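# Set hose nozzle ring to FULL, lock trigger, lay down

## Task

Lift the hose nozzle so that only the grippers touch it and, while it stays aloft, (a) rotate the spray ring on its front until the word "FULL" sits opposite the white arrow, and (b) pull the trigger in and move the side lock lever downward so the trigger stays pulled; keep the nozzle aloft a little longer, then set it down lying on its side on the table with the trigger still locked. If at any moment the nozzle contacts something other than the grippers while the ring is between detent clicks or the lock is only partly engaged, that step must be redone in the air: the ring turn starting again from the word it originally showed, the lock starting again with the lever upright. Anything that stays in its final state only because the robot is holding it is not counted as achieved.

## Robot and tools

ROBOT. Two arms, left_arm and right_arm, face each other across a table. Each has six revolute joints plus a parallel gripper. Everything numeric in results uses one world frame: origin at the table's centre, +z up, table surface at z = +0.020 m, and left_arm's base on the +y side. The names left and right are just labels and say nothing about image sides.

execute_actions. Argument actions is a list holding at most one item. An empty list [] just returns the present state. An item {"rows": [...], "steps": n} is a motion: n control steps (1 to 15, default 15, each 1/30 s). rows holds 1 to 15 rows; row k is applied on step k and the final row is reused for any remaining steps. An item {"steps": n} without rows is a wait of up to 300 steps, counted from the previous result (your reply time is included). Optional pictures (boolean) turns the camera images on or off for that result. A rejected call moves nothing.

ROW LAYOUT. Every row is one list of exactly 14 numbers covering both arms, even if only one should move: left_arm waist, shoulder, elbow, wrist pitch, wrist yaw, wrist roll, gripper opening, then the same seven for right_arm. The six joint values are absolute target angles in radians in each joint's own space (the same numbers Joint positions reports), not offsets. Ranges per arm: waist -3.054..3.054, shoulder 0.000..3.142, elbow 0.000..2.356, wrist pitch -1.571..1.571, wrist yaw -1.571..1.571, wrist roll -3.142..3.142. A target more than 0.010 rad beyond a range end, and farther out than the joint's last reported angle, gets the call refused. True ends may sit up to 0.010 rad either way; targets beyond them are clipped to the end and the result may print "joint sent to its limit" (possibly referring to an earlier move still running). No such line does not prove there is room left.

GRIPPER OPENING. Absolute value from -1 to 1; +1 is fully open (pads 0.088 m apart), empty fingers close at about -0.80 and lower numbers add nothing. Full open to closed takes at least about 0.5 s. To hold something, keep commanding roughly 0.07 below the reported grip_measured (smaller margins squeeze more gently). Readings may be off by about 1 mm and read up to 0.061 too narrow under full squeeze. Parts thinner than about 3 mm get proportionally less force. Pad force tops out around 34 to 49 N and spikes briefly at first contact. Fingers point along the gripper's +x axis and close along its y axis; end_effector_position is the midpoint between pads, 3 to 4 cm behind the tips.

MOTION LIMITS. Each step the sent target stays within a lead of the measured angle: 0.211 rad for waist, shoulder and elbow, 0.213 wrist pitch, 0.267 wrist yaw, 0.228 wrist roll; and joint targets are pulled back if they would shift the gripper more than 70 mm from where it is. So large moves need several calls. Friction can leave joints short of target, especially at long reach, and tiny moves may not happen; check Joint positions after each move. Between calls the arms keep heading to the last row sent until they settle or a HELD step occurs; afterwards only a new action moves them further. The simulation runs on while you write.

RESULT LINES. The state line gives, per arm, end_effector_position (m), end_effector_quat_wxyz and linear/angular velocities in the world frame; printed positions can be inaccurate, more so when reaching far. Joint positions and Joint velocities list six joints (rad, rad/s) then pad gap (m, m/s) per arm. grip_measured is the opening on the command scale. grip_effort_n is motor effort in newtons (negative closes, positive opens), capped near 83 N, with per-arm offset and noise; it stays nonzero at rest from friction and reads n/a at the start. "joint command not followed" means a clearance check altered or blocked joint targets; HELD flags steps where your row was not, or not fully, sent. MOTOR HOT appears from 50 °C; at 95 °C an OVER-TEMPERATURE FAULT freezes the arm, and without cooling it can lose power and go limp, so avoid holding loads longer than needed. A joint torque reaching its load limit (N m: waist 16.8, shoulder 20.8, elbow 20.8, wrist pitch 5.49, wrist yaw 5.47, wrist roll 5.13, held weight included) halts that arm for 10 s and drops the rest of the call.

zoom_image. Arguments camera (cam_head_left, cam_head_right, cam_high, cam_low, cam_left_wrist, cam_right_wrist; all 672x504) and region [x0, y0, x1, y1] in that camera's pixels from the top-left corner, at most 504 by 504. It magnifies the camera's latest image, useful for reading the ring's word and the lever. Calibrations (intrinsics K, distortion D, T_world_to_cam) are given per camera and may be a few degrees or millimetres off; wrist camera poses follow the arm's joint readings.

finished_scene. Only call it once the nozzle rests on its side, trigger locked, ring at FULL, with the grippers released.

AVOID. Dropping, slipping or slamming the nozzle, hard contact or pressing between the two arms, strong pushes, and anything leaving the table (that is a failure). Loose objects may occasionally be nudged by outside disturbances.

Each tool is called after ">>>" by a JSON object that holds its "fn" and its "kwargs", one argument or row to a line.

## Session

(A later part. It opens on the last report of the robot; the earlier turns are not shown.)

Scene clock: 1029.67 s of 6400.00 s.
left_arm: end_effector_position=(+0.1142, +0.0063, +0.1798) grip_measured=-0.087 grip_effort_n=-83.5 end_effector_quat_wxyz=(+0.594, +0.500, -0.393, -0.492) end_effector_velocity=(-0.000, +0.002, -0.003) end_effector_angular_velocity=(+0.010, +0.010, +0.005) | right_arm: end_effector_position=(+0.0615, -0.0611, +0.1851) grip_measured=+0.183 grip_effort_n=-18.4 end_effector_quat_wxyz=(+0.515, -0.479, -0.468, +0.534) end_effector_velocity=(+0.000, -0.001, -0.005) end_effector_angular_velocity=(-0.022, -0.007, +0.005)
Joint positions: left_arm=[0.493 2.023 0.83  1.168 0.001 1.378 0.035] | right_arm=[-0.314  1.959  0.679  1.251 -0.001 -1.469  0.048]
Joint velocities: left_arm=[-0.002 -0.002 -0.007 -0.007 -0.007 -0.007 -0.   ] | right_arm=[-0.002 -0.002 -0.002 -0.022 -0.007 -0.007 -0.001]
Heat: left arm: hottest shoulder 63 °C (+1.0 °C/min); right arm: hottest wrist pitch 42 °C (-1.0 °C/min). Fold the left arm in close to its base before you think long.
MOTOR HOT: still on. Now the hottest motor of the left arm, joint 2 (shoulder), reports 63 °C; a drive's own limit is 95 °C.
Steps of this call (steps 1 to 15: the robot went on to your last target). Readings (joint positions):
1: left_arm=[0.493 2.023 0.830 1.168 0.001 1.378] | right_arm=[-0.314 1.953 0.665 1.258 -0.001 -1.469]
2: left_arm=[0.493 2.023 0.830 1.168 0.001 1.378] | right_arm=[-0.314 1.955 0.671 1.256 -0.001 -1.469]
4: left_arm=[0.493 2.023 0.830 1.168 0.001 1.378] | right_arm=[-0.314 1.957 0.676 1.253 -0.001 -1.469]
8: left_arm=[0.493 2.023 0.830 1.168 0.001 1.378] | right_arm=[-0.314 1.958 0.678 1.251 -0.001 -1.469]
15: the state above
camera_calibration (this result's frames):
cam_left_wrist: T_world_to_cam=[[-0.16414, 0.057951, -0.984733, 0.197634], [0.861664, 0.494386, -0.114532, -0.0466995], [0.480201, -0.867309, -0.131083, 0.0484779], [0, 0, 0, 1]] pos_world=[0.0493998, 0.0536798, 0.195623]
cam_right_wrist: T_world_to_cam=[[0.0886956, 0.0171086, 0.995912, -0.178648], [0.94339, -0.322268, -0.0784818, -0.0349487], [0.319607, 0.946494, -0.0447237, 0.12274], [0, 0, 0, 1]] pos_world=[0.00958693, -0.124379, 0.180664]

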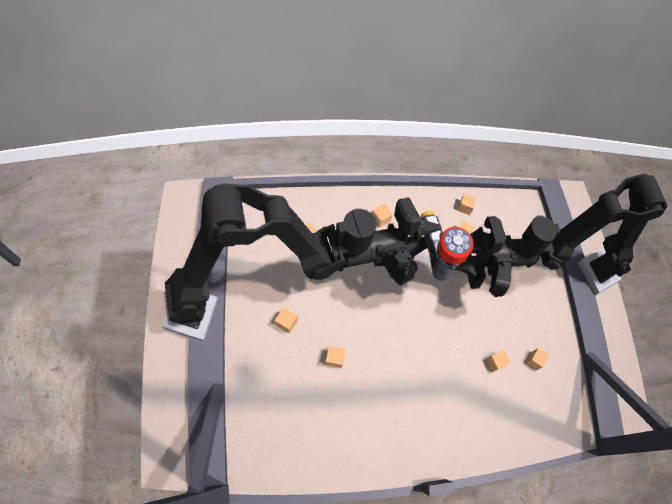

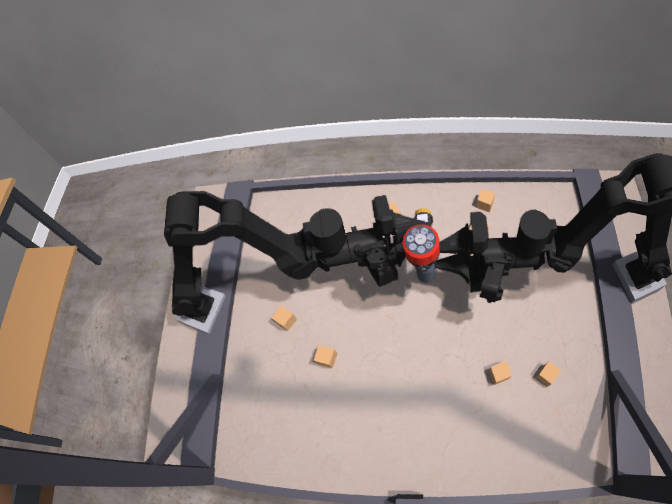

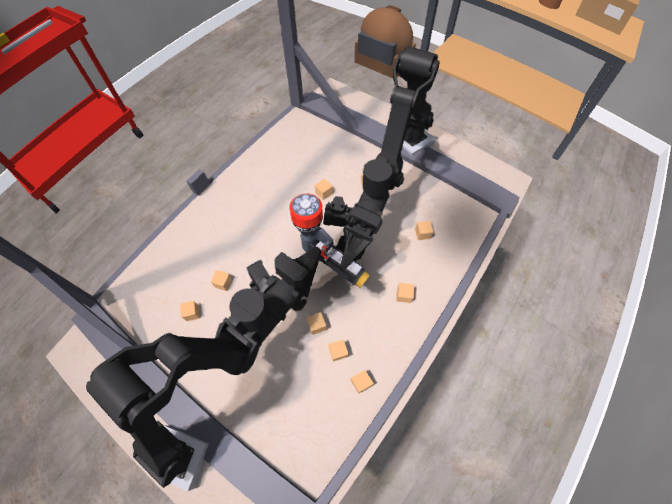

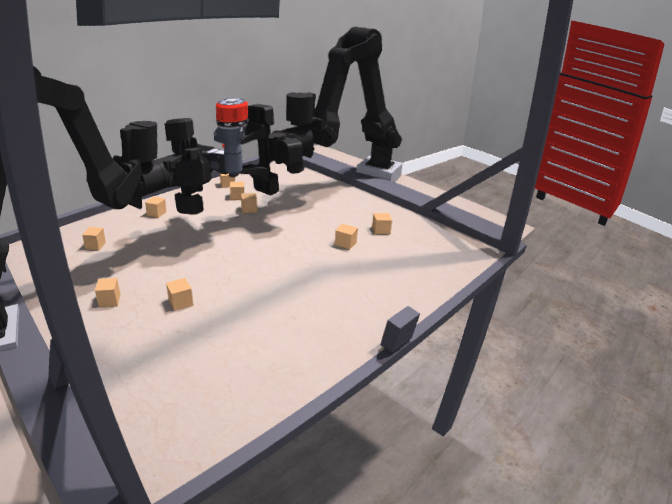

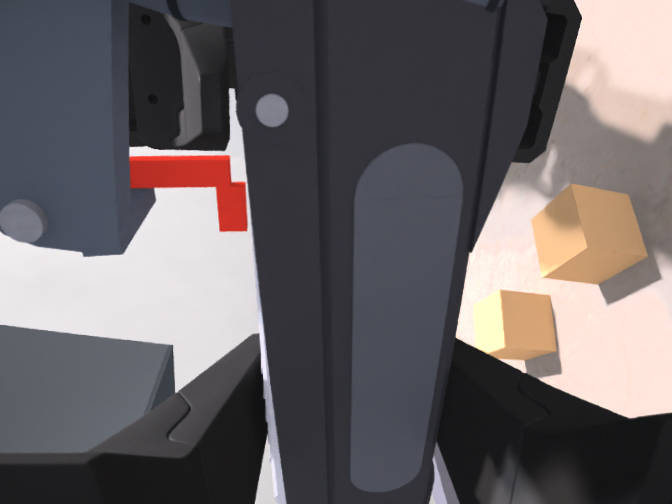

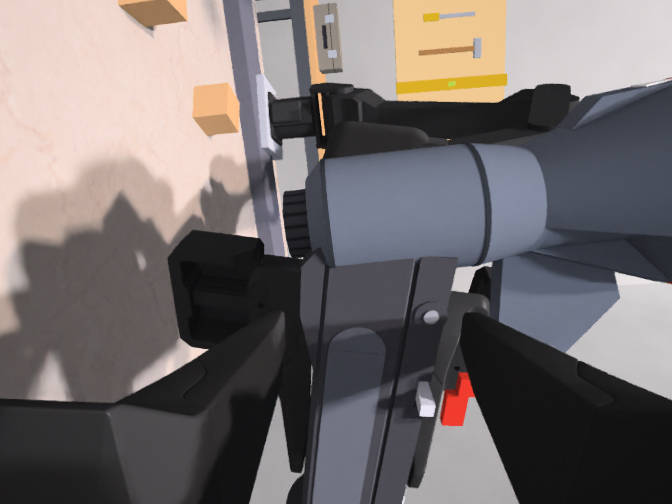

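>>> {"fn": "execute_actions", "kwargs": {
  "actions": [
    {"rows": [[0.492,2.000,0.840,1.178,0,1.377,-0.25,-0.310,1.965,0.6830,1.2530,0,-1.480,0.19],[0.492,2.000,0.840,1.178,0,1.377,-0.25,-0.309,1.965,0.6830,1.2540,0,-1.488,0.20],[0.492,2.000,0.840,1.178,0,1.377,-0.25,-0.308,1.965,0.6830,1.2550,0,-1.496,0.20],[0.492,2.000,0.840,1.178,0,1.377,-0.25,-0.307,1.965,0.6830,1.2560,0,-1.504,0.20],[0.492,2.000,0.840,1.178,0,1.377,-0.25,-0.306,1.965,0.6830,1.2560,0,-1.512,0.20],[0.492,2.000,0.840,1.178,0,1.377,-0.25,-0.305,1.965,0.6830,1.2560,0,-1.520,0.20],[0.492,2.000,0.840,1.178,0,1.377,-0.25,-0.304,1.965,0.6830,1.2560,0,-1.528,0.20],[0.492,2.000,0.840,1.178,0,1.377,-0.25,-0.303,1.965,0.6830,1.2560,0,-1.535,0.20]], "steps": 15}
  ]
}}

>>> {"fn": "zoom_image", "kwargs": {
  "camera": "cam_left_wrist",
  "region": [100, 0, 300, 240]
}}

Scene clock: 1051.67 s of 6400.00 s.
left_arm: end_effector_position=(+0.1142, +0.0063, +0.1798) grip_measured=-0.087 grip_effort_n=-83.5 end_effector_quat_wxyz=(+0.594, +0.500, -0.393, -0.492) end_effector_velocity=(-0.001, +0.001, +0.000) end_effector_angular_velocity=(-0.004, +0.006, +0.015) | right_arm: end_effector_position=(+0.0578, -0.0611, +0.1858) grip_measured=+0.197 grip_effort_n=14.7 end_effector_quat_wxyz=(+0.499, -0.492, -0.487, +0.521) end_effector_velocity=(-0.002, -0.001, -0.001) end_effector_angular_velocity=(-0.007, -0.037, +0.011)
Joint positions: left_arm=[0.493 2.023 0.83  1.168 0.001 1.378 0.035] | right_arm=[-0.306  1.959  0.679  1.254 -0.001 -1.529  0.049]
Joint velocities: left_arm=[-0.007 -0.002 -0.007  0.007 -0.022 -0.007 -0.   ] | right_arm=[ 0.002 -0.002 -0.002 -0.007 -0.007 -0.037  0.   ]
Heat: left arm: hottest shoulder 63 °C (+1.0 °C/min); right arm: hottest wrist pitch 41 °C (-1.0 °C/min). Fold the left arm in close to its base before you think long.
MOTOR HOT: still on. Now the hottest motor of the left arm, joint 2 (shoulder), reports 63 °C; a drive's own limit is 95 °C.
Steps of this call (steps 1 to 15: the robot went on to your last target; steps 16 to 90: nothing new was sent; then 18.50 s passed at rest; steps 91 to 105: all 15 steps of this action). Readings (joint positions):
91: left_arm=[0.493 2.023 0.830 1.168 0.001 1.378] | right_arm=[-0.314 1.959 0.679 1.250 -0.001 -1.471]
92: left_arm=[0.493 2.023 0.830 1.168 0.001 1.378] | right_arm=[-0.313 1.959 0.679 1.250 -0.001 -1.474]
94: left_arm=[0.493 2.023 0.830 1.168 0.001 1.378] | right_arm=[-0.312 1.959 0.679 1.251 -0.001 -1.485]
98: left_arm=[0.493 2.023 0.830 1.168 0.001 1.378] | right_arm=[-0.308 1.959 0.679 1.254 -0.001 -1.514]
105: the state above
camera_calibration (this result's frames):
cam_left_wrist: T_world_to_cam=[[-0.16414, 0.057951, -0.984733, 0.197634], [0.861664, 0.494386, -0.114532, -0.0466995], [0.480201, -0.867309, -0.131083, 0.0484779], [0, 0, 0, 1]] pos_world=[0.0493998, 0.0536798, 0.195623]
cam_right_wrist: T_world_to_cam=[[0.0292292, 0.013447, 0.999482, -0.176514], [0.949496, -0.312893, -0.0235578, -0.0413669], [0.312414, 0.949693, -0.0219135, 0.120364], [0, 0, 0, 1]] pos_world=[0.00683367, -0.124879, 0.178086]

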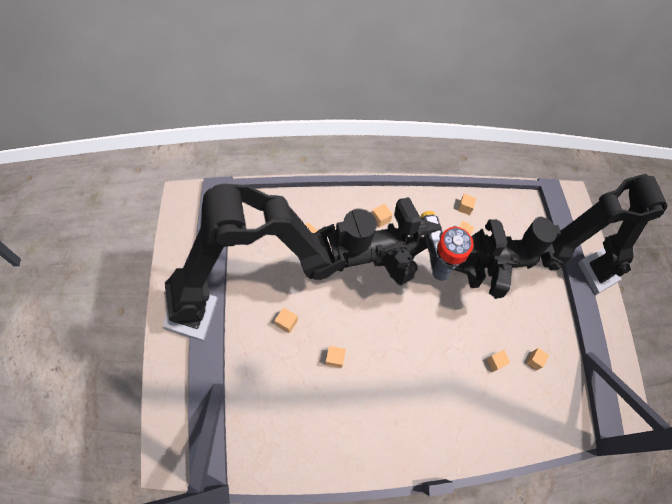

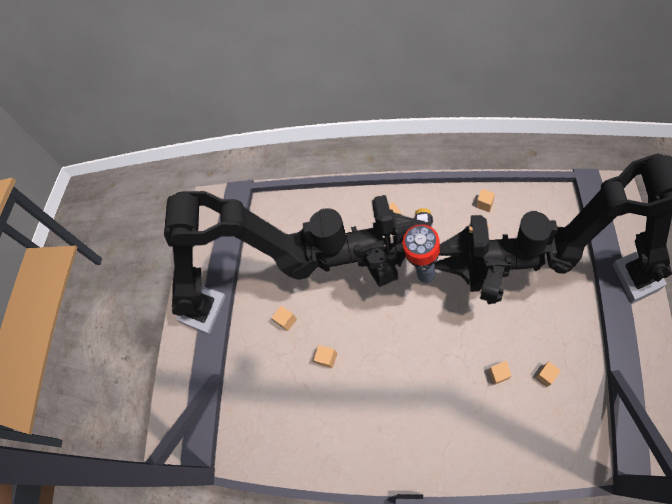

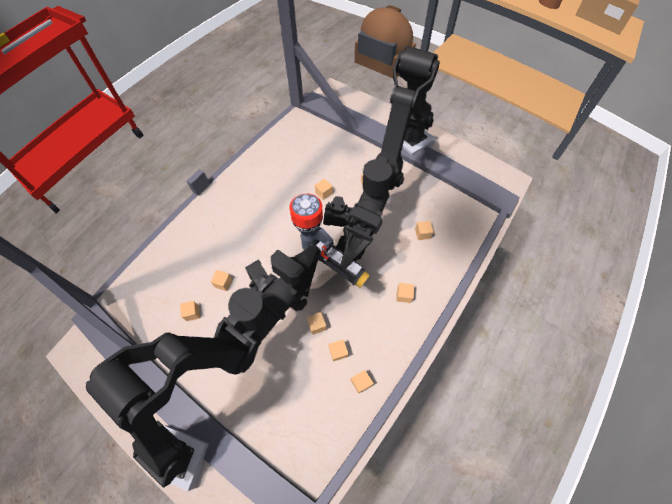

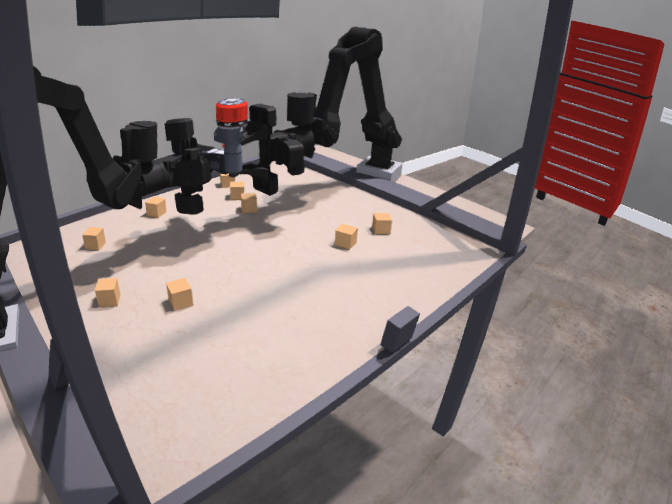

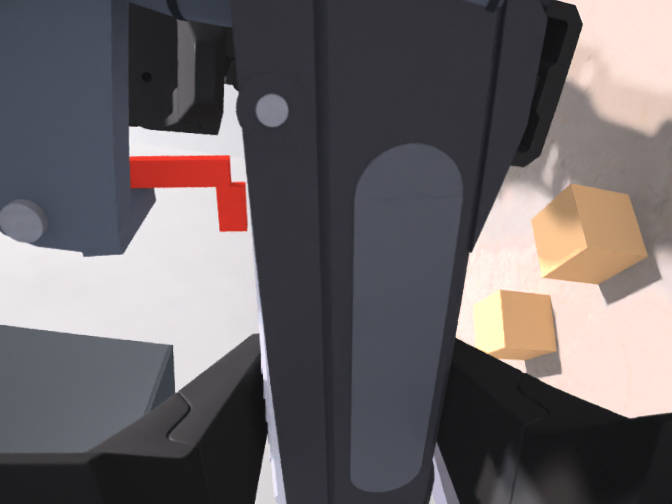

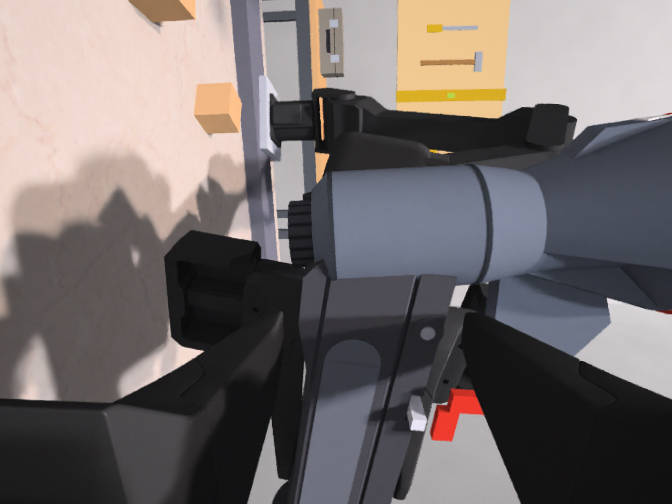

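Region (100, 0, 300, 240) of cam_left_wrist's 672x504 image, scaled by 2.100, with more detail than that image has.

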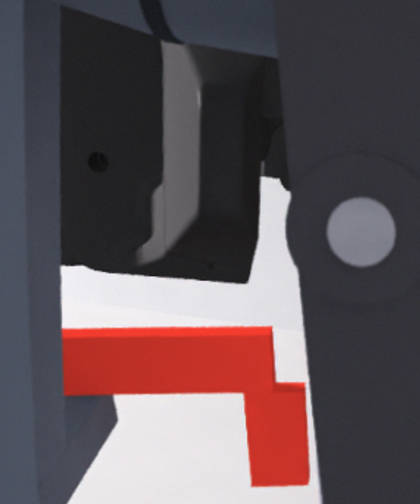

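>>> {"fn": "execute_actions", "kwargs": {
  "actions": [
    {"rows": [[0.492,2.000,0.840,1.178,0,1.377,-0.25,-0.307,1.9746,0.6898,1.2482,0,-1.535,0.20],[0.492,2.000,0.840,1.178,0,1.377,-0.25,-0.308,1.9768,0.6937,1.2465,0,-1.535,0.20],[0.492,2.000,0.840,1.178,0,1.377,-0.25,-0.309,1.9789,0.6975,1.2447,0,-1.535,0.20],[0.492,2.000,0.840,1.178,0,1.377,-0.25,-0.310,1.9810,0.7013,1.2429,0,-1.535,0.20],[0.492,2.000,0.840,1.178,0,1.377,-0.25,-0.311,1.9831,0.7051,1.2411,0,-1.535,0.20],[0.492,2.000,0.840,1.178,0,1.377,-0.25,-0.312,1.9853,0.7090,1.2394,0,-1.535,0.20],[0.492,2.000,0.840,1.178,0,1.377,-0.25,-0.312,1.9874,0.7128,1.2376,0,-1.535,0.20],[0.492,2.000,0.840,1.178,0,1.377,-0.25,-0.312,1.9895,0.7166,1.2358,0,-1.535,0.20],[0.492,2.000,0.840,1.178,0,1.377,-0.25,-0.312,1.9916,0.7204,1.2340,0,-1.535,0.20],[0.492,2.000,0.840,1.178,0,1.377,-0.25,-0.312,1.9938,0.7243,1.2323,0,-1.535,0.20],[0.492,2.000,0.840,1.178,0,1.377,-0.25,-0.312,1.9959,0.7281,1.2305,0,-1.535,0.20],[0.492,2.000,0.840,1.178,0,1.377,-0.25,-0.312,1.9980,0.7319,1.2287,0,-1.535,0.20],[0.492,2.000,0.840,1.178,0,1.377,-0.25,-0.312,2.0001,0.7358,1.2269,0,-1.535,0.20],[0.492,2.000,0.840,1.178,0,1.377,-0.25,-0.312,2.0023,0.7396,1.2252,0,-1.535,0.20],[0.492,2.000,0.840,1.178,0,1.377,-0.25,-0.312,2.0044,0.7434,1.2234,0,-1.535,0.20]], "steps": 15}
  ],
  "pictures": false
}}

>>> {"fn": "execute_actions", "kwargs": {
  "actions": [
    {"steps": 12}
  ]
}}

>>> {"fn": "zoom_image", "kwargs": {
  "camera": "cam_left_wrist",
  "region": [100, 0, 300, 240]
}}

Scene clock: 1065.80 s of 6400.00 s.
left_arm: end_effector_position=(+0.1142, +0.0063, +0.1798) grip_measured=-0.087 grip_effort_n=-83.5 end_effector_quat_wxyz=(+0.594, +0.500, -0.393, -0.492) end_effector_velocity=(-0.000, +0.002, -0.003) end_effector_angular_velocity=(+0.013, -0.005, +0.005) | right_arm: end_effector_position=(+0.0594, -0.0497, +0.1862) grip_measured=+0.197 grip_effort_n=14.7 end_effector_quat_wxyz=(+0.500, -0.493, -0.486, +0.520) end_effector_velocity=(-0.002, +0.025, +0.005) end_effector_angular_velocity=(+0.017, -0.007, +0.020)
Joint positions: left_arm=[0.493 2.023 0.83  1.168 0.001 1.378 0.035] | right_arm=[-0.309  1.985  0.728  1.232 -0.001 -1.53   0.049]
Joint velocities: left_arm=[-0.002 -0.002 -0.007 -0.007 -0.007  0.007  0.   ] | right_arm=[-0.002  0.056  0.11  -0.037 -0.022 -0.007  0.   ]
Heat: left arm: hottest shoulder 63 °C (+1.0 °C/min); right arm: hottest wrist pitch 41 °C (-1.0 °C/min). Fold the left arm in close to its base before you think long.
MOTOR HOT: still on. Now the hottest motor of the left arm, joint 2 (shoulder), reports 63 °C; a drive's own limit is 95 °C.
Steps of this call (steps 1 to 15: the robot went on to your last target; steps 16 to 90: nothing new was sent; then 10.63 s passed at rest; steps 91 to 105: all 15 steps of this action). Readings (joint positions):
91: left_arm=[0.493 2.023 0.830 1.168 0.001 1.378] | right_arm=[-0.306 1.959 0.679 1.254 -0.001 -1.530]
92: left_arm=[0.493 2.023 0.830 1.168 0.001 1.378] | right_arm=[-0.306 1.960 0.681 1.254 -0.001 -1.530]
94: left_arm=[0.493 2.023 0.830 1.168 0.001 1.378] | right_arm=[-0.306 1.962 0.686 1.252 -0.001 -1.530]
98: left_arm=[0.493 2.023 0.830 1.168 0.001 1.378] | right_arm=[-0.308 1.970 0.702 1.244 -0.001 -1.530]
105: the state above

Scene clock: 1066.20 s of 6400.00 s.
left_arm: end_effector_position=(+0.1142, +0.0063, +0.1798) grip_measured=-0.087 grip_effort_n=-83.5 end_effector_quat_wxyz=(+0.594, +0.500, -0.393, -0.492) end_effector_velocity=(-0.002, -0.001, -0.003) end_effector_angular_velocity=(+0.015, +0.011, +0.000) | right_arm: end_effector_position=(+0.0594, -0.0478, +0.1861) grip_measured=+0.197 grip_effort_n=14.2 end_effector_quat_wxyz=(+0.500, -0.493, -0.486, +0.520) end_effector_velocity=(-0.002, +0.000, +0.003) end_effector_angular_velocity=(+0.002, +0.008, +0.010)
Joint positions: left_arm=[0.493 2.023 0.83  1.168 0.001 1.378 0.035] | right_arm=[-0.309  1.99   0.736  1.228 -0.001 -1.53   0.049]
Joint velocities: left_arm=[-0.007 -0.002  0.002 -0.022 -0.007 -0.007 -0.   ] | right_arm=[ 0.002 -0.007  0.002 -0.007 -0.007  0.007  0.   ]
Heat: left arm: hottest shoulder 63 °C (+1.0 °C/min); right arm: hottest wrist pitch 41 °C (-1.0 °C/min). Fold the left arm in close to its base before you think long.
MOTOR HOT: still on. Now the hottest motor of the left arm, joint 2 (shoulder), reports 63 °C; a drive's own limit is 95 °C.
Steps of this call (steps 1 to 12: the robot went on to your last target). Readings (joint positions):
1: left_arm=[0.493 2.023 0.830 1.168 0.001 1.378] | right_arm=[-0.309 1.987 0.731 1.230 -0.001 -1.530]
2: left_arm=[0.493 2.023 0.830 1.168 0.001 1.378] | right_arm=[-0.309 1.988 0.733 1.229 -0.001 -1.530]
4: left_arm=[0.493 2.023 0.830 1.168 0.001 1.378] | right_arm=[-0.309 1.989 0.735 1.229 -0.001 -1.530]
8: left_arm=[0.493 2.023 0.830 1.168 0.001 1.378] | right_arm=[-0.309 1.990 0.736 1.228 -0.001 -1.530]
12: the state above
camera_calibration (this result's frames):
cam_left_wrist: T_world_to_cam=[[-0.16414, 0.057951, -0.984733, 0.197634], [0.861664, 0.494386, -0.114532, -0.0466995], [0.480201, -0.867309, -0.131083, 0.0484779], [0, 0, 0, 1]] pos_world=[0.0493998, 0.0536798, 0.195623]
cam_right_wrist: T_world_to_cam=[[0.0277553, 0.0133155, 0.999526, -0.176946], [0.948343, -0.316474, -0.022118, -0.0390943], [0.31603, 0.948508, -0.0214115, 0.106882], [0, 0, 0, 1]] pos_world=[0.008208, -0.111395, 0.178286]

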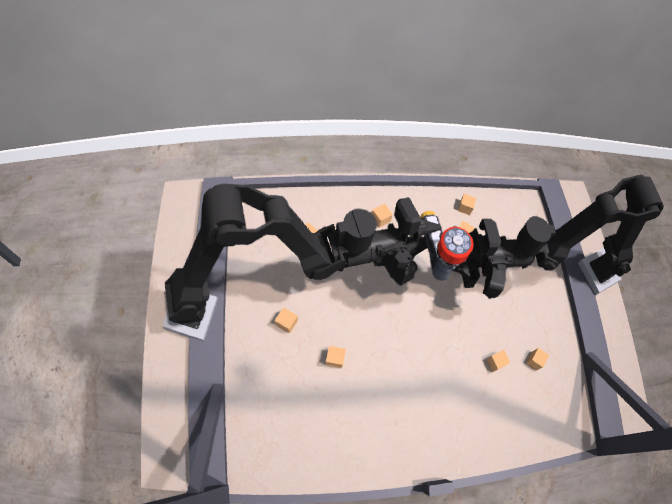

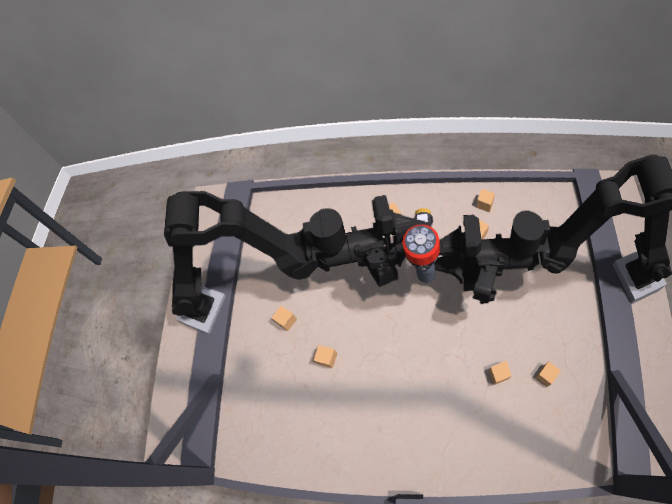

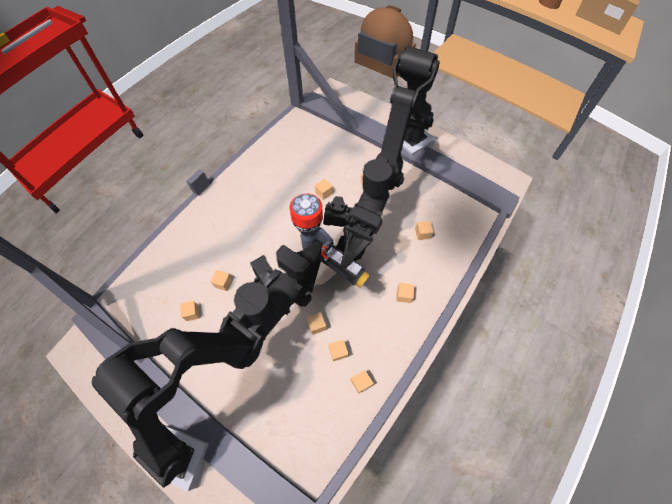

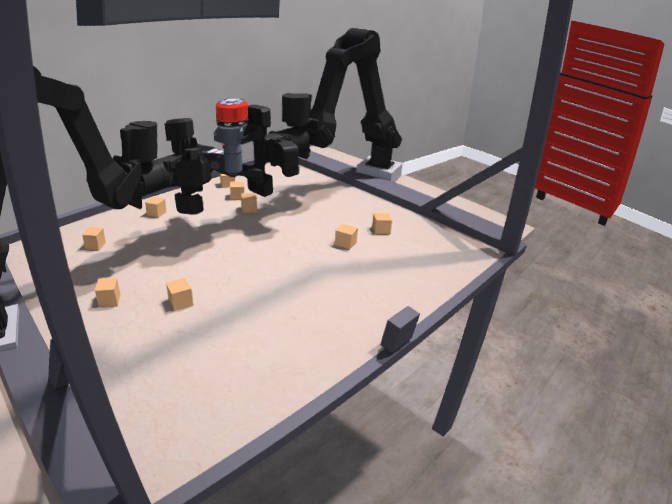

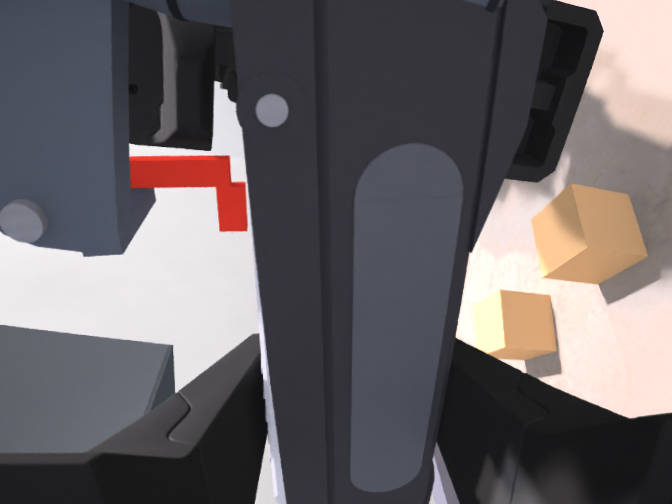

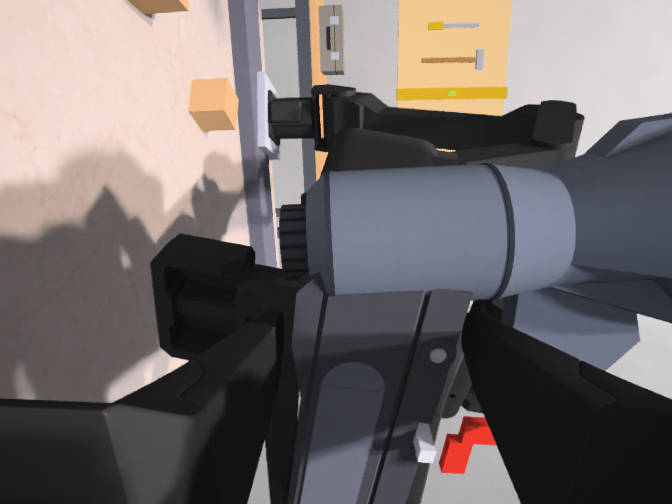

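Region (100, 0, 300, 240) of cam_left_wrist's 672x504 image, scaled by 2.100, with more detail than that image has.

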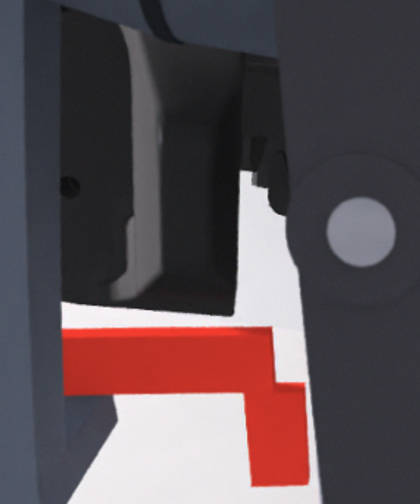

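>>> {"fn": "zoom_image", "kwargs": {
  "camera": "cam_high",
  "region": [270, 200, 380, 290]
}}

>>> {"fn": "zoom_image", "kwargs": {
  "camera": "cam_low",
  "region": [180, 90, 300, 200]
}}

>>> {"fn": "zoom_image", "kwargs": {
  "camera": "cam_left_wrist",
  "region": [430, 0, 672, 260]
}}

Region (270, 200, 380, 290) of cam_high's 672x504 image, scaled by 4.582, with more detail than that image has; it fills the top 412 rows of this view, and the rest is white.

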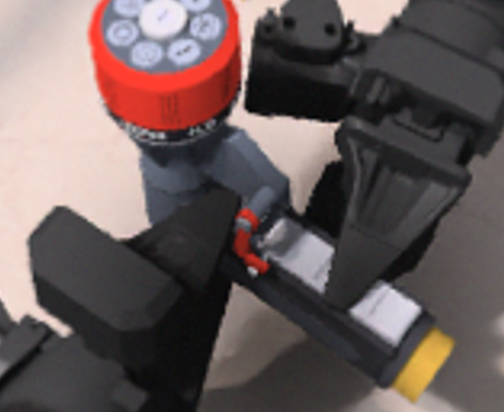

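Region (180, 90, 300, 200) of cam_low's 672x504 image, scaled by 4.200, with more detail than that image has; it fills the top 462 rows of this view, and the rest is white.

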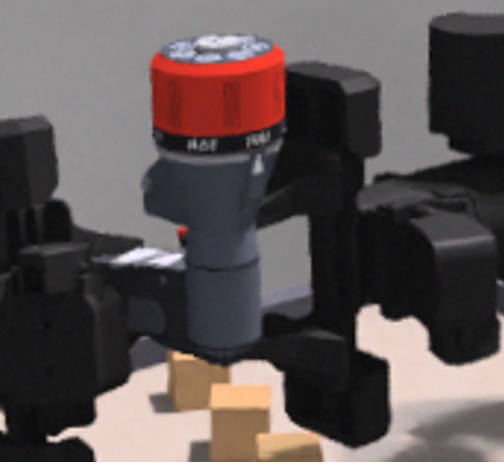

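Region (430, 0, 672, 260) of cam_left_wrist's 672x504 image, scaled by 1.938, with more detail than that image has; it fills the left 469 columns of this view, and the rest is white.

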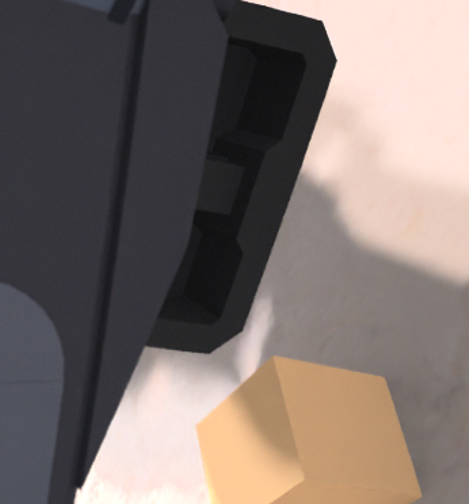

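>>> {"fn": "execute_actions", "kwargs": {
  "actions": [
    {"rows": [[0.492,2.000,0.840,1.178,0,1.377,-0.25,-0.310,2.0064,0.7466,1.2219,0,-1.535,0.20],[0.492,2.000,0.840,1.178,0,1.377,-0.25,-0.310,2.0083,0.7498,1.2204,0,-1.535,0.195],[0.492,2.000,0.840,1.178,0,1.377,-0.25,-0.310,2.0101,0.7530,1.2189,0,-1.535,0.19],[0.492,2.000,0.840,1.178,0,1.377,-0.25,-0.310,2.0119,0.7561,1.2175,0,-1.535,0.185],[0.492,2.000,0.840,1.178,0,1.377,-0.25,-0.310,2.0137,0.7593,1.2160,0,-1.535,0.18],[0.492,2.000,0.840,1.178,0,1.377,-0.25,-0.310,2.0155,0.7625,1.2145,0,-1.535,0.175],[0.492,2.000,0.840,1.178,0,1.377,-0.25,-0.310,2.0173,0.7657,1.2130,0,-1.535,0.17],[0.492,2.000,0.840,1.178,0,1.377,-0.25,-0.310,2.0191,0.7689,1.2115,0,-1.535,0.17],[0.492,2.000,0.840,1.178,0,1.377,-0.25,-0.310,2.0209,0.7721,1.2100,0,-1.535,0.17],[0.492,2.000,0.840,1.178,0,1.377,-0.25,-0.310,2.0227,0.7752,1.2086,0,-1.535,0.17],[0.492,2.000,0.840,1.178,0,1.377,-0.25,-0.310,2.0245,0.7784,1.2071,0,-1.535,0.17],[0.492,2.000,0.840,1.178,0,1.377,-0.25,-0.310,2.0263,0.7816,1.2056,0,-1.535,0.17]], "steps": 15}
  ],
  "pictures": false
}}

>>> {"fn": "execute_actions", "kwargs": {
  "actions": [
    {"steps": 10}
  ]
}}

>>> {"fn": "zoom_image", "kwargs": {
  "camera": "cam_left_wrist",
  "region": [100, 0, 604, 260]
}}

Scene clock: 1088.47 s of 6400.00 s.
left_arm: end_effector_position=(+0.1142, +0.0063, +0.1798) grip_measured=-0.087 grip_effort_n=-83.5 end_effector_quat_wxyz=(+0.594, +0.500, -0.393, -0.492) end_effector_velocity=(-0.000, -0.000, -0.003) end_effector_angular_velocity=(+0.015, +0.011, +0.005) | right_arm: end_effector_position=(+0.0593, -0.0396, +0.1860) grip_measured=+0.173 grip_effort_n=-18.4 end_effector_quat_wxyz=(+0.500, -0.493, -0.486, +0.520) end_effector_velocity=(+0.000, +0.004, +0.001) end_effector_angular_velocity=(+0.003, -0.007, +0.005)
Joint positions: left_arm=[0.493 2.023 0.83  1.168 0.001 1.378 0.035] | right_arm=[-0.309  2.01   0.772  1.211 -0.001 -1.53   0.047]
Joint velocities: left_arm=[-0.002 -0.002  0.002 -0.022 -0.007 -0.007 -0.   ] | right_arm=[-0.002  0.007  0.017 -0.007 -0.007 -0.007 -0.   ]
Heat: left arm: hottest shoulder 63 °C (+0.0 °C/min); right arm: hottest wrist pitch 40 °C (-2.0 °C/min). Fold the left arm in close to its base before you think long.
MOTOR HOT: still on. Now the hottest motor of the left arm, joint 2 (shoulder), reports 63 °C; a drive's own limit is 95 °C.
Steps of this call (steps 1 to 15: the robot went on to your last target; steps 16 to 90: nothing new was sent; then 18.77 s passed at rest; steps 91 to 105: all 15 steps of this action). Readings (joint positions):
91: left_arm=[0.493 2.023 0.830 1.168 0.001 1.378] | right_arm=[-0.309 1.990 0.737 1.228 -0.001 -1.530]
92: left_arm=[0.493 2.023 0.830 1.168 0.001 1.378] | right_arm=[-0.309 1.991 0.738 1.227 -0.001 -1.530]
94: left_arm=[0.493 2.023 0.830 1.168 0.001 1.378] | right_arm=[-0.309 1.994 0.743 1.224 -0.001 -1.530]
98: left_arm=[0.493 2.023 0.830 1.168 0.001 1.378] | right_arm=[-0.309 2.001 0.755 1.219 -0.001 -1.530]
105: the state above

Scene clock: 1088.80 s of 6400.00 s.
left_arm: end_effector_position=(+0.1142, +0.0063, +0.1798) grip_measured=-0.087 grip_effort_n=-83.5 end_effector_quat_wxyz=(+0.594, +0.500, -0.393, -0.492) end_effector_velocity=(-0.000, +0.002, -0.003) end_effector_angular_velocity=(+0.013, -0.005, +0.005) | right_arm: end_effector_position=(+0.0593, -0.0392, +0.1860) grip_measured=+0.173 grip_effort_n=-18.4 end_effector_quat_wxyz=(+0.500, -0.493, -0.486, +0.520) end_effector_velocity=(-0.005, +0.000, -0.002) end_effector_angular_velocity=(-0.007, +0.008, +0.024)
Joint positions: left_arm=[0.493 2.023 0.83  1.168 0.001 1.378 0.035] | right_arm=[-0.309  2.011  0.774  1.21  -0.001 -1.53   0.047]
Joint velocities: left_arm=[-0.002 -0.002 -0.007 -0.007 -0.007  0.007  0.   ] | right_arm=[ 0.002  0.002  0.002 -0.007 -0.022  0.007  0.   ]
Heat: left arm: hottest shoulder 63 °C (+0.0 °C/min); right arm: hottest wrist pitch 40 °C (-2.0 °C/min). Fold the left arm in close to its base before you think long.
MOTOR HOT: still on. Now the hottest motor of the left arm, joint 2 (shoulder), reports 63 °C; a drive's own limit is 95 °C.
Steps of this call (steps 1 to 10: the robot went on to your last target). Readings (joint positions):
1: left_arm=[0.493 2.023 0.830 1.168 0.001 1.378] | right_arm=[-0.309 2.011 0.773 1.211 -0.001 -1.530]
2: left_arm=[0.493 2.023 0.830 1.168 0.001 1.378] | right_arm=[-0.309 2.011 0.773 1.211 -0.001 -1.530]
4: left_arm=[0.493 2.023 0.830 1.168 0.001 1.378] | right_arm=[-0.309 2.011 0.774 1.210 -0.001 -1.530]
8: left_arm=[0.493 2.023 0.830 1.168 0.001 1.378] | right_arm=[-0.309 2.011 0.774 1.210 -0.001 -1.530]
10: the state above
camera_calibration (this result's frames):
cam_left_wrist: T_world_to_cam=[[-0.16414, 0.057951, -0.984733, 0.197634], [0.861664, 0.494386, -0.114532, -0.0466995], [0.480201, -0.867309, -0.131083, 0.0484779], [0, 0, 0, 1]] pos_world=[0.0493998, 0.0536798, 0.195623]
cam_right_wrist: T_world_to_cam=[[0.0277503, 0.0136968, 0.999521, -0.17692], [0.948343, -0.316483, -0.0219926, -0.03629], [0.31603, 0.948499, -0.0217717, 0.0988185], [0, 0, 0, 1]] pos_world=[0.0080954, -0.102791, 0.178188]

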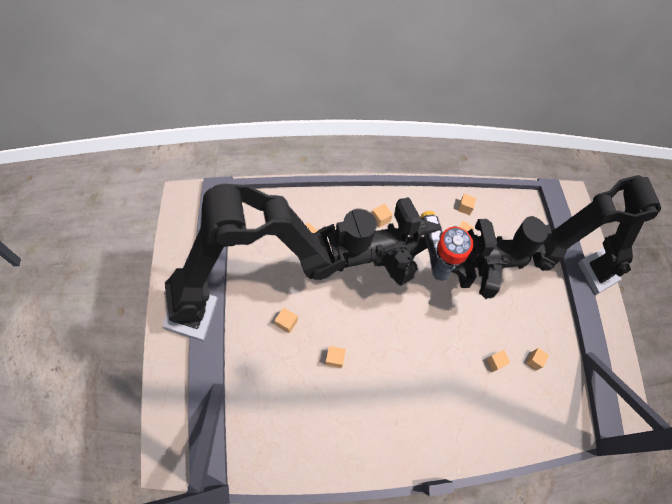

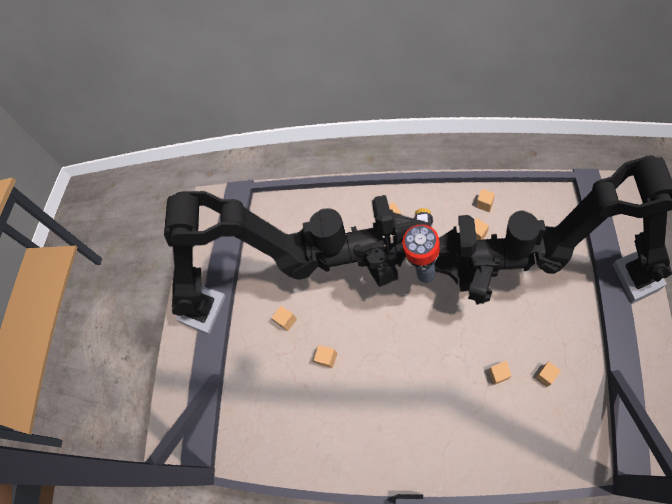

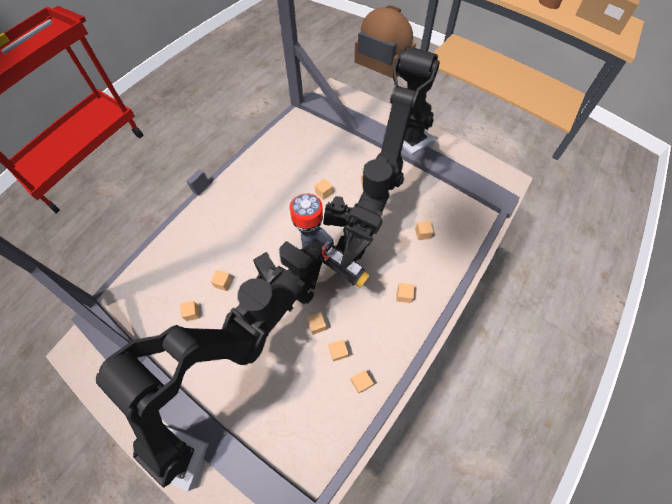

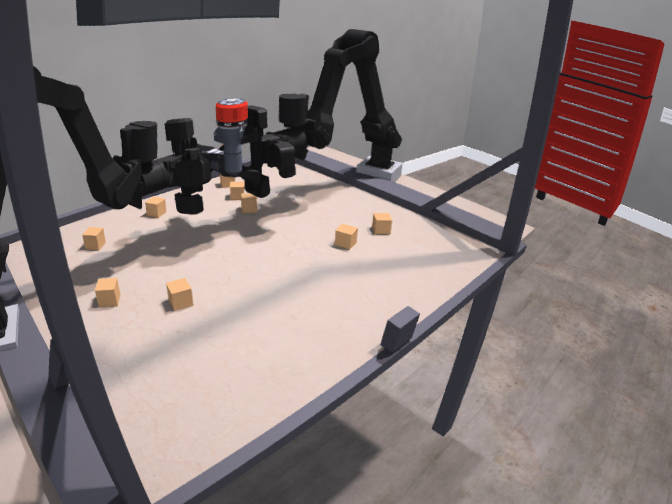

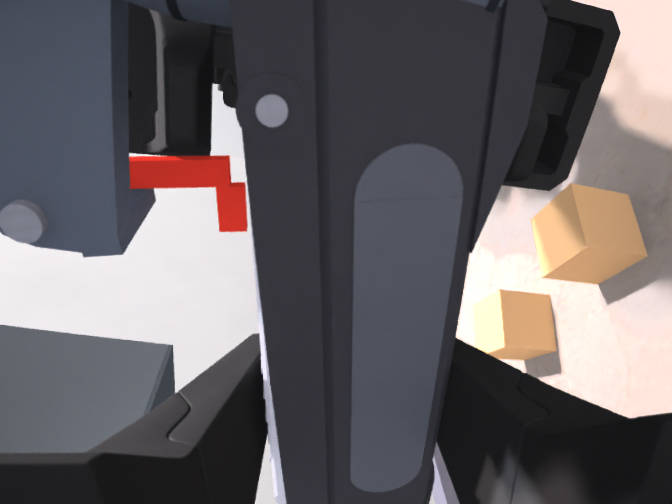

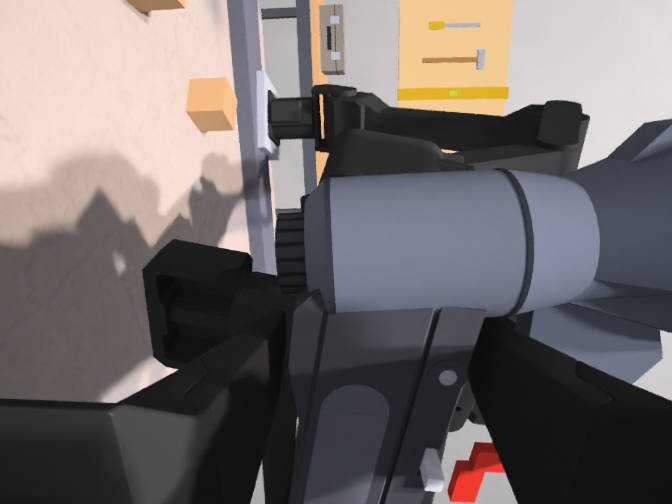

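Region (100, 0, 604, 260) of cam_left_wrist's 672x504 image, scaled by 1.000; it fills the top 260 rows of this view, and the rest is white.

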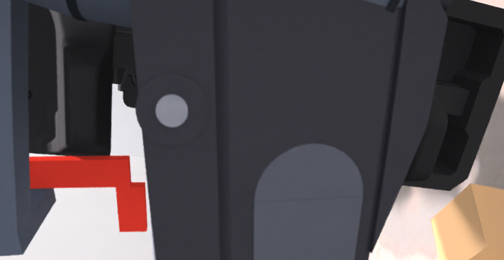

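>>> {"fn": "zoom_image", "kwargs": {
  "camera": "cam_left_wrist",
  "region": [100, 0, 300, 240]
}}

>>> {"fn": "zoom_image", "kwargs": {
  "camera": "cam_left_wrist",
  "region": [430, 0, 672, 260]
}}

>>> {"fn": "zoom_image", "kwargs": {
  "camera": "cam_high",
  "region": [270, 200, 380, 290]
}}

Region (100, 0, 300, 240) of cam_left_wrist's 672x504 image, scaled by 2.100, with more detail than that image has.

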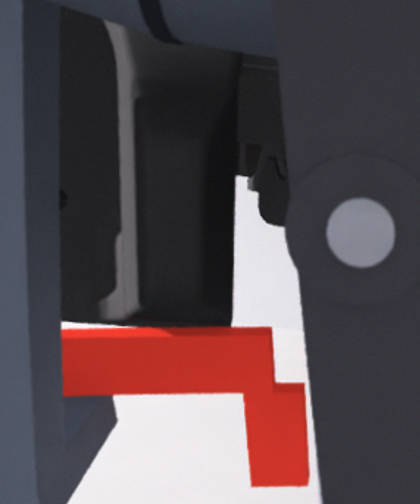

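Region (430, 0, 672, 260) of cam_left_wrist's 672x504 image, scaled by 1.938, with more detail than that image has; it fills the left 469 columns of this view, and the rest is white.

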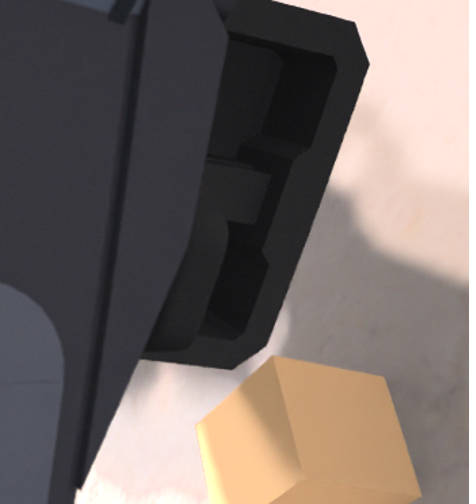

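Region (270, 200, 380, 290) of cam_high's 672x504 image, scaled by 4.582, with more detail than that image has; it fills the top 412 rows of this view, and the rest is white.

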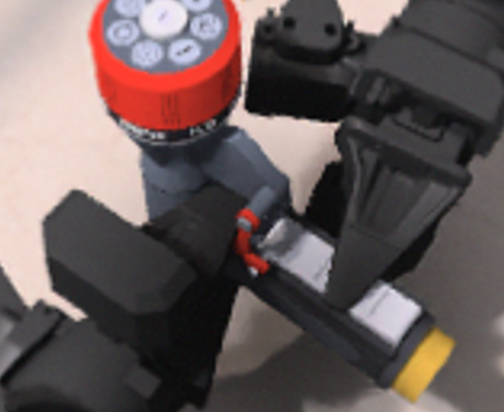

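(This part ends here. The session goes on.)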